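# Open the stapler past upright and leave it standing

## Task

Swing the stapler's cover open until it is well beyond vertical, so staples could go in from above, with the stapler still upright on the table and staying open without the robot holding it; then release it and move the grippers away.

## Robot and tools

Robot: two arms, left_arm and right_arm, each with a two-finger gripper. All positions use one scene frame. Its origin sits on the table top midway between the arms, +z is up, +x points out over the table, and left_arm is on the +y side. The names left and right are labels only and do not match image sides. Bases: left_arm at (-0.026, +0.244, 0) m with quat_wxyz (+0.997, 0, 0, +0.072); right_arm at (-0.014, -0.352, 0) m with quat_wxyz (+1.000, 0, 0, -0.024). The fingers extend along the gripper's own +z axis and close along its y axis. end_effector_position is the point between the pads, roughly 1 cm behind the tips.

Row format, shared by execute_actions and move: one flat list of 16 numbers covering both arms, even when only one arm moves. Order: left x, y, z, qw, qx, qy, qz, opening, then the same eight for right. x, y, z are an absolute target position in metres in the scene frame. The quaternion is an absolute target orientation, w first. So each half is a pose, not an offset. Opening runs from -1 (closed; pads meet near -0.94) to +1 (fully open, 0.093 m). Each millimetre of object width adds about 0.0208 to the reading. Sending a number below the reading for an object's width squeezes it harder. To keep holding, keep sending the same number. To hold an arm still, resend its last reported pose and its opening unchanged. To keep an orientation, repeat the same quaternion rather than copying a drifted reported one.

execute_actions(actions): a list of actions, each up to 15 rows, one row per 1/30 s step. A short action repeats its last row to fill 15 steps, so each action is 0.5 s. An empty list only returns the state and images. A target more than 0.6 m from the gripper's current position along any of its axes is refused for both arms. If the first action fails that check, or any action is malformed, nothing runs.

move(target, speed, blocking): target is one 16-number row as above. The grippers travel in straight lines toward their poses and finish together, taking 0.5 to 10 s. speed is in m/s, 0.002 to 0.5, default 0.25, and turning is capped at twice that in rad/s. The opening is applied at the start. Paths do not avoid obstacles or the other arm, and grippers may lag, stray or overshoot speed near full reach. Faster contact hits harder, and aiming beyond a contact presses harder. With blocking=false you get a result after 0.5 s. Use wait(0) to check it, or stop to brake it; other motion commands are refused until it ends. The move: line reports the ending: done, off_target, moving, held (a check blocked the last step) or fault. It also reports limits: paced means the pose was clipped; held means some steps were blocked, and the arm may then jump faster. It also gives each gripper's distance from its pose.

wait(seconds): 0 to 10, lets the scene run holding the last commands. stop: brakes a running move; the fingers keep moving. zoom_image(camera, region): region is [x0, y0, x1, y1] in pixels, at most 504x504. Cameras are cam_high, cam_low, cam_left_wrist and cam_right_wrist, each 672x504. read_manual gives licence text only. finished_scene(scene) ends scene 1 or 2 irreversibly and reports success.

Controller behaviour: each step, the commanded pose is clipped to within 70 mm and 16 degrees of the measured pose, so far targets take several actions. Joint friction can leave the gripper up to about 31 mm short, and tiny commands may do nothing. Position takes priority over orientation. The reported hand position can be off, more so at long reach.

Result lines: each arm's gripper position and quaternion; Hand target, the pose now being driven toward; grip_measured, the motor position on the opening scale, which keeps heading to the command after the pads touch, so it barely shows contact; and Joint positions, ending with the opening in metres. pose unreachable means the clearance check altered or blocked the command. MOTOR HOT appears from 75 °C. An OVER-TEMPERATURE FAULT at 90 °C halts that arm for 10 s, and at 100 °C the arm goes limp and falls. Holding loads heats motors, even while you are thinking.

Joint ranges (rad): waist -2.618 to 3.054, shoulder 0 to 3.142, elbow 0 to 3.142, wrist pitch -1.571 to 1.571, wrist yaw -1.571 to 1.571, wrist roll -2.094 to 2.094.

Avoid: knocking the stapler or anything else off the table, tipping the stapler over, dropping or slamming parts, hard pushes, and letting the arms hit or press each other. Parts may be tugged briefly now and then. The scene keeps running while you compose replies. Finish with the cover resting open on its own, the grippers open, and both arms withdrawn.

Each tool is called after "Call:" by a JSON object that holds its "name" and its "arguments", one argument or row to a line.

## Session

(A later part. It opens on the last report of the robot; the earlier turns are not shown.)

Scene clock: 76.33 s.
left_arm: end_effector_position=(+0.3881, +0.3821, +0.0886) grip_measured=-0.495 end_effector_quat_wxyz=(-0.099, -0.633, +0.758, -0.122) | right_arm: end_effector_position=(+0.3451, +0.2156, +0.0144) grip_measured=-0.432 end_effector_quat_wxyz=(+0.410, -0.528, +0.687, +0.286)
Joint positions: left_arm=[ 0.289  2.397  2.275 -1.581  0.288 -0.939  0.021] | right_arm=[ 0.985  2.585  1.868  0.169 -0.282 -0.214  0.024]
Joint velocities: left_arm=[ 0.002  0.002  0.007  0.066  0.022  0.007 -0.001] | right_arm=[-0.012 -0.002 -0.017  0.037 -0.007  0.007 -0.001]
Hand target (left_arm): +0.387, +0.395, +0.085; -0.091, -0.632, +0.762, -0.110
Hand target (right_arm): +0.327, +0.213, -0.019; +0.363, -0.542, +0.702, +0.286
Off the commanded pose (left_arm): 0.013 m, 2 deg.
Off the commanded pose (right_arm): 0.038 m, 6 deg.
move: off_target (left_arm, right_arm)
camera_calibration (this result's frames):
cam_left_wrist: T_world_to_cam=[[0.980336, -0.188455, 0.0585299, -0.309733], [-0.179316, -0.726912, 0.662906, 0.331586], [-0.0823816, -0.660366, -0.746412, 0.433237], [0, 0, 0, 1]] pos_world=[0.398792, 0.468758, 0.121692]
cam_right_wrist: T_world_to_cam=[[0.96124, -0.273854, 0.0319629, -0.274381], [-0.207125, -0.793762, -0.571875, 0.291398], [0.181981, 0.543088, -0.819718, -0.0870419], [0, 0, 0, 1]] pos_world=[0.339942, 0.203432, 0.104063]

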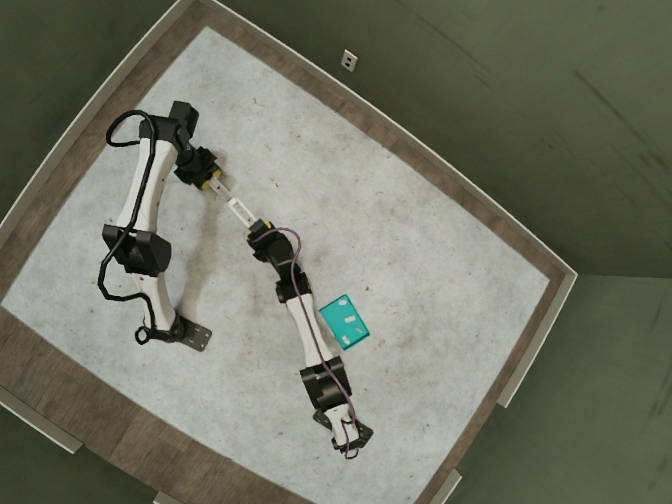

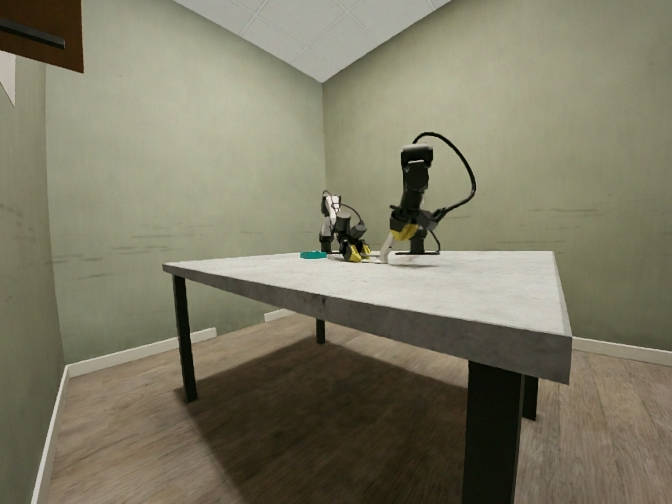

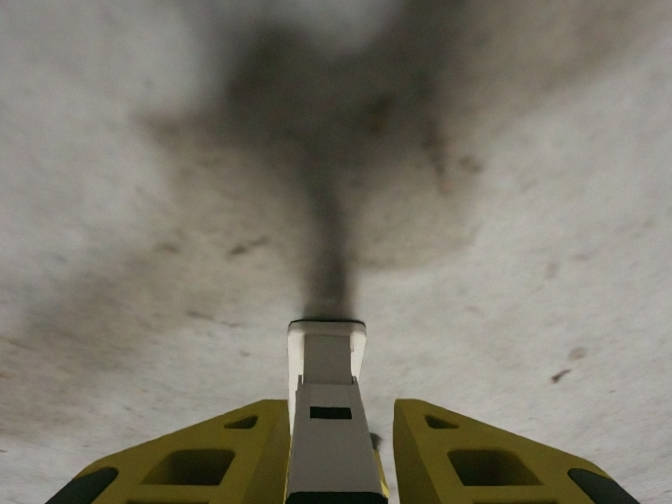

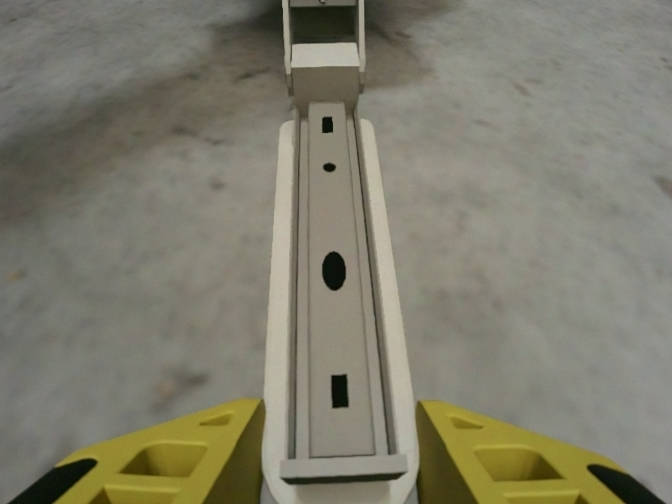

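The cover is well past upright and the base is flat, so I'm releasing both grippers.

Call:
{"name": "move", "arguments": {
  "target": [0.388,0.382,0.089,0.099,0.633,-0.758,0.122,0.2,0.342,0.215,0.008,0.41,-0.528,0.687,0.286,-0.55]
}}

Call:
{"name": "move", "arguments": {
  "target": [0.39,0.4,0.19,0.03,0.64,-0.76,0.05,0.2,0.342,0.215,0.008,0.41,-0.528,0.687,0.286,0.5],
  "speed": 0.15
}}

Call:
{"name": "move", "arguments": {
  "target": [0.3,0.48,0.22,0,0.64,-0.76,0,0.2,0.31,0.08,0.09,0.41,-0.528,0.687,0.286,0.5]
}}

Call:
{"name": "zoom_image", "arguments": {
  "camera": "cam_low",
  "region": [340, 200, 440, 275]
}}

Scene clock: 84.60 s.
left_arm: end_effector_position=(+0.3882, +0.3822, +0.0886) grip_measured=+0.199 end_effector_quat_wxyz=(-0.099, -0.633, +0.758, -0.122) | right_arm: end_effector_position=(+0.3458, +0.2164, +0.0161) grip_measured=-0.432 end_effector_quat_wxyz=(+0.414, -0.527, +0.685, +0.287)
Joint positions: left_arm=[ 0.289  2.397  2.275 -1.58   0.288 -0.939  0.055] | right_arm=[ 0.985  2.585  1.868  0.178 -0.282 -0.214  0.024]
Joint velocities: left_arm=[-0.002  0.007  0.002 -0.051  0.007  0.007  0.001] | right_arm=[-0.007 -0.027 -0.002 -0.037 -0.022 -0.007 -0.   ]
Hand target (left_arm): +0.388, +0.382, +0.089; -0.099, -0.633, +0.758, -0.122
Hand target (right_arm): +0.342, +0.215, +0.008; +0.410, -0.528, +0.687, +0.286
Off the commanded pose (left_arm): 0.000 m, 0 deg.
Off the commanded pose (right_arm): 0.009 m, 1 deg.
move: done
camera_calibration (this result's frames):
cam_left_wrist: T_world_to_cam=[[0.980316, -0.188533, 0.0586194, -0.309736], [-0.179477, -0.727237, 0.662506, 0.331904], [-0.0822743, -0.659986, -0.746759, 0.433124], [0, 0, 0, 1]] pos_world=[0.398843, 0.468833, 0.121707]
cam_right_wrist: T_world_to_cam=[[0.961066, -0.274091, 0.0350203, -0.274748], [-0.204136, -0.789696, -0.578541, 0.29142], [0.186228, 0.548867, -0.814901, -0.0889705], [0, 0, 0, 1]] pos_world=[0.340109, 0.20366, 0.105718]

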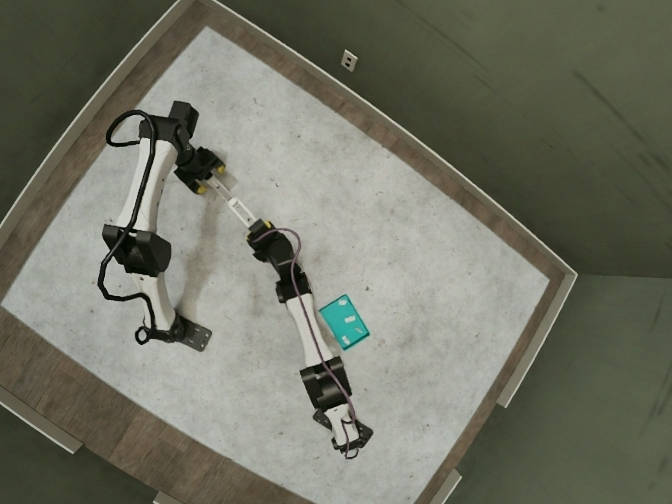

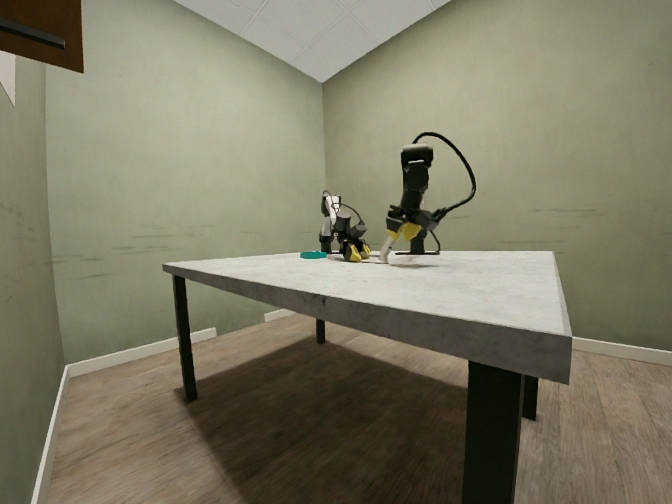

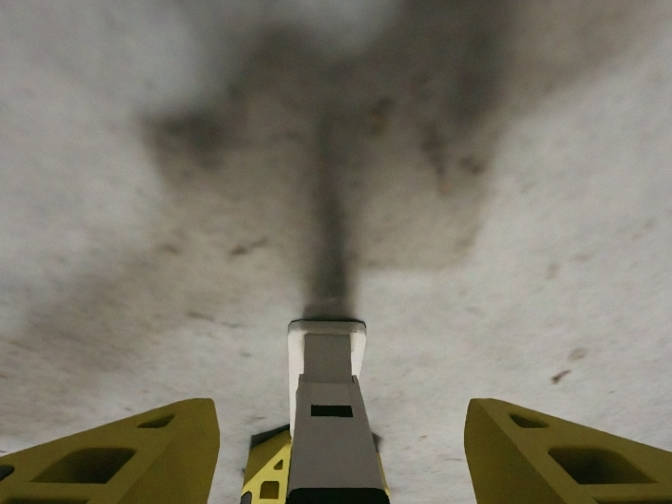

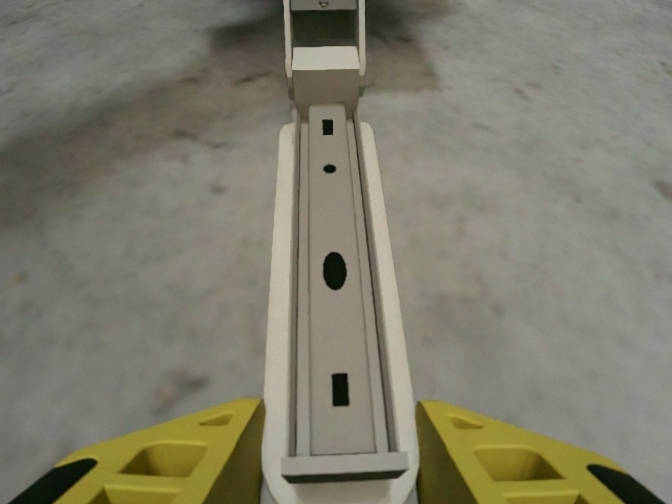

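Scene clock: 85.73 s.
left_arm: end_effector_position=(+0.3869, +0.4010, +0.1845) grip_measured=+0.199 end_effector_quat_wxyz=(+0.047, -0.648, +0.756, -0.082) | right_arm: end_effector_position=(+0.3462, +0.2170, +0.0174) grip_measured=+0.497 end_effector_quat_wxyz=(+0.416, -0.526, +0.683, +0.288)
Joint positions: left_arm=[ 0.27   2.195  2.344 -1.581  0.129 -1.013  0.055] | right_arm=[ 0.985  2.585  1.868  0.184 -0.282 -0.214  0.069]
Joint velocities: left_arm=[ 0.012 -0.002 -0.007  0.051 -0.007  0.007  0.   ] | right_arm=[ 0.002 -0.022  0.007 -0.095  0.022 -0.037  0.001]
Hand target (left_arm): +0.389, +0.400, +0.190; +0.055, -0.646, +0.757, -0.080
Hand target (right_arm): +0.342, +0.215, +0.008; +0.410, -0.528, +0.687, +0.286
Off the commanded pose (left_arm): 0.006 m, 10 deg.
Off the commanded pose (right_arm): 0.010 m, 1 deg.
joint sent to its limit (left arm) — the command would take joint 4 (wrist pitch) past its lower limit, so that joint was sent only as far as its limit.
move: off_target (left_arm)
camera_calibration (this result's frames):
cam_left_wrist: T_world_to_cam=[[0.970012, -0.165577, 0.177937, -0.337746], [-0.227771, -0.874763, 0.42768, 0.402955], [0.0848387, -0.455384, -0.886244, 0.396138], [0, 0, 0, 1]] pos_world=[0.385791, 0.476962, 0.238837]
cam_right_wrist: T_world_to_cam=[[0.960935, -0.274269, 0.0371455, -0.275001], [-0.202036, -0.786839, -0.583151, 0.291425], [0.189168, 0.552866, -0.811514, -0.0903127], [0, 0, 0, 1]] pos_world=[0.340221, 0.203812, 0.10687]

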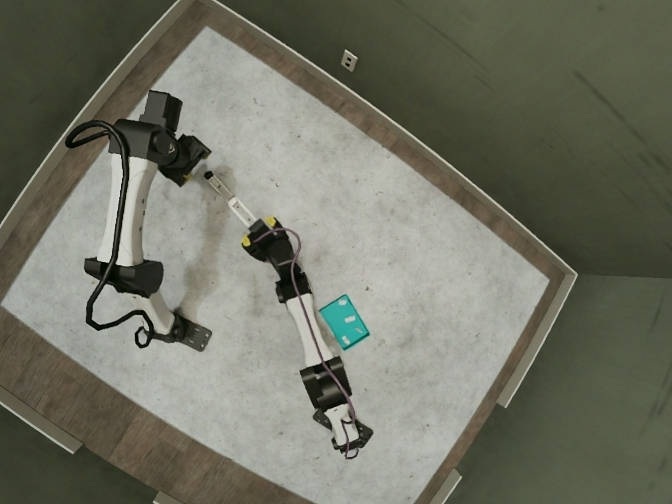

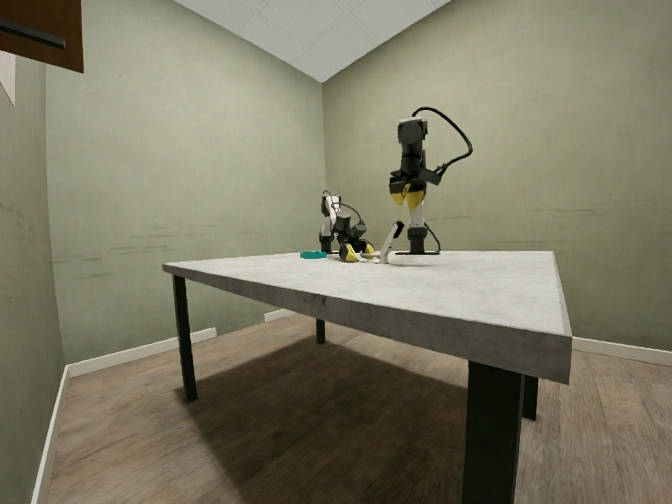

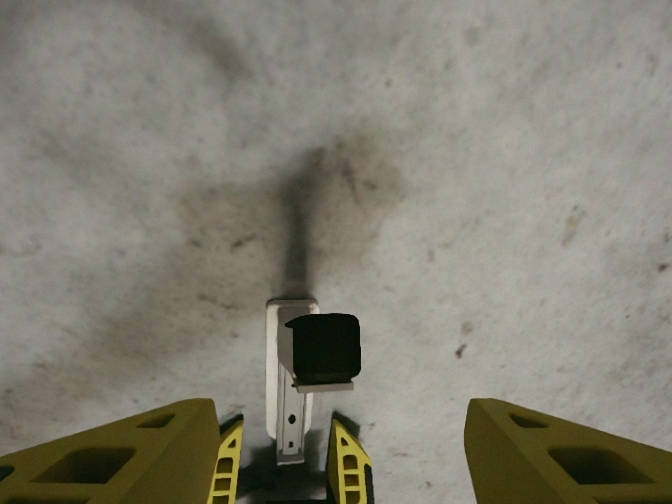

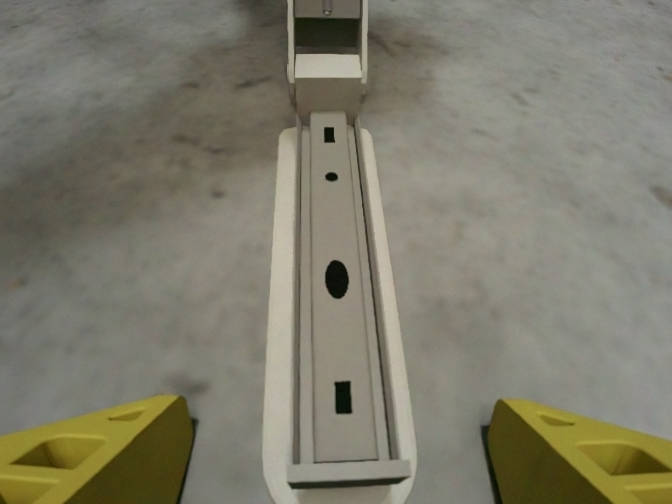

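Scene clock: 86.97 s.
left_arm: end_effector_position=(+0.3042, +0.4819, +0.2215) grip_measured=+0.199 end_effector_quat_wxyz=(+0.094, -0.645, +0.758, -0.013) | right_arm: end_effector_position=(+0.3158, +0.0871, +0.0992) grip_measured=+0.497 end_effector_quat_wxyz=(+0.419, -0.524, +0.684, +0.286)
Joint positions: left_arm=[ 0.486  2.013  2.212 -1.58   0.011 -0.781  0.055] | right_arm=[ 0.86   2.017  1.226  0.241 -0.383 -0.28   0.069]
Joint velocities: left_arm=[ 0.002 -0.027 -0.007  0.051 -0.022  0.022  0.   ] | right_arm=[-0.002 -0.007 -0.002 -0.007 -0.022 -0.007 -0.001]
Hand target (left_arm): +0.300, +0.480, +0.220; +0.088, -0.642, +0.762, -0.008
Hand target (right_arm): +0.312, +0.080, +0.091; +0.410, -0.528, +0.687, +0.286
Off the commanded pose (left_arm): 0.005 m, 11 deg.
Off the commanded pose (right_arm): 0.013 m, 1 deg.
joint sent to its limit (left arm) — the command would take joint 4 (wrist pitch) past its lower limit, so that joint was sent only as far as its limit.
move: off_target (left_arm, right_arm)
camera_calibration (this result's frames):
cam_left_wrist: T_world_to_cam=[[0.974079, -0.183961, 0.131638, -0.2329], [-0.214588, -0.935579, 0.280435, 0.497064], [0.0715685, -0.301414, -0.950804, 0.416902], [0, 0, 0, 1]] pos_world=[0.30369, 0.547858, 0.287656]
cam_right_wrist: T_world_to_cam=[[0.958883, -0.280961, 0.0400419, -0.283573], [-0.205258, -0.784009, -0.585832, 0.231807], [0.195989, 0.553526, -0.809443, 0.0512118], [0, 0, 0, 1]] pos_world=[0.309457, 0.0737188, 0.188608]

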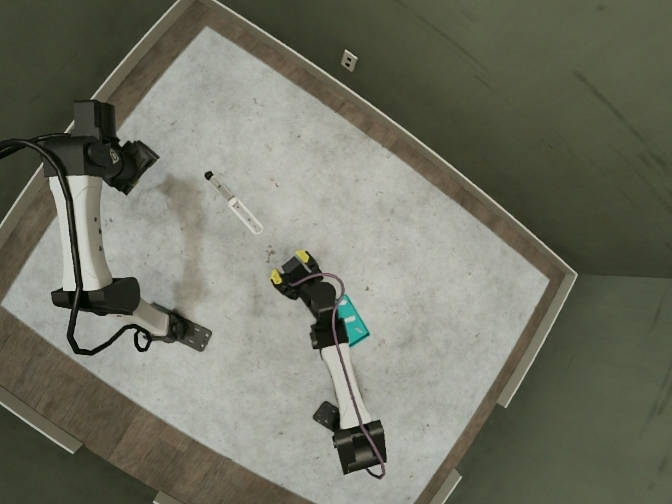

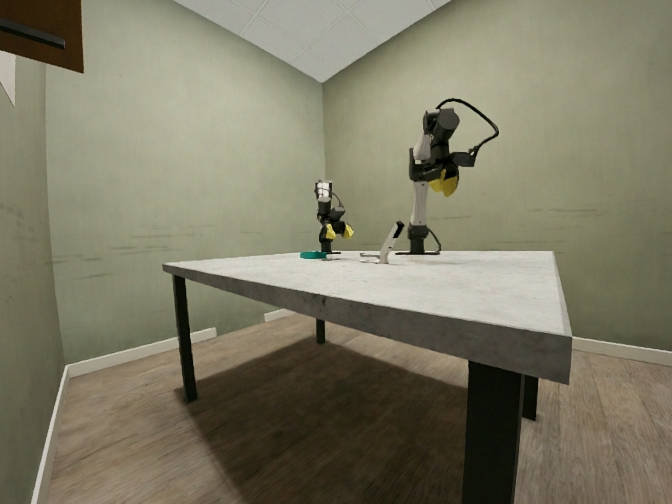

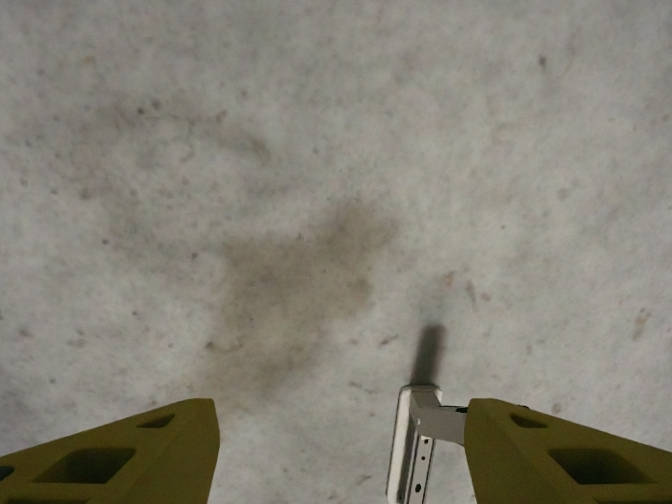

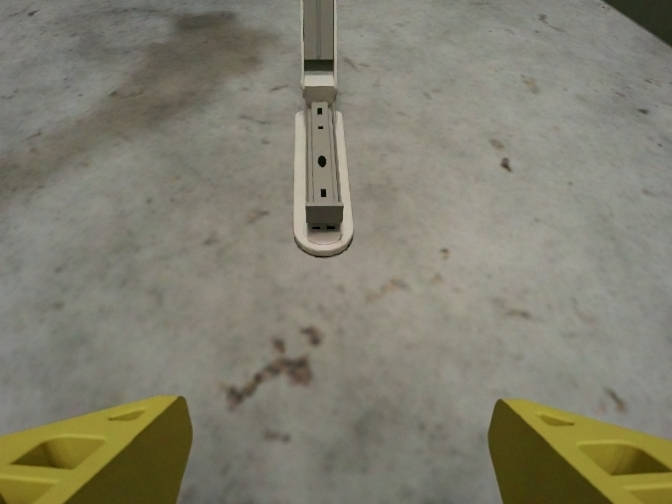

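Region (340, 200, 440, 275) of cam_low's 672x504 image, scaled by 5.040, with more detail than that image has; it fills the top 378 rows of this view, and the rest is white.

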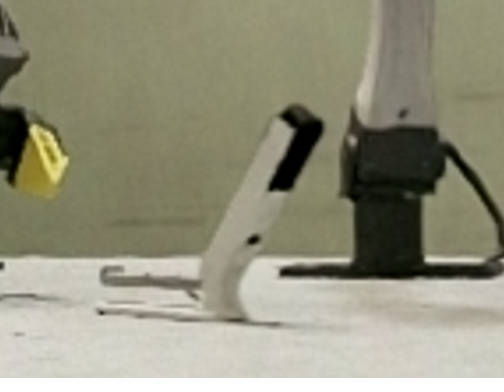

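Call:
{"name": "finished_scene", "arguments": {
  "scene": 2
}}

The scene is finished: the task was done.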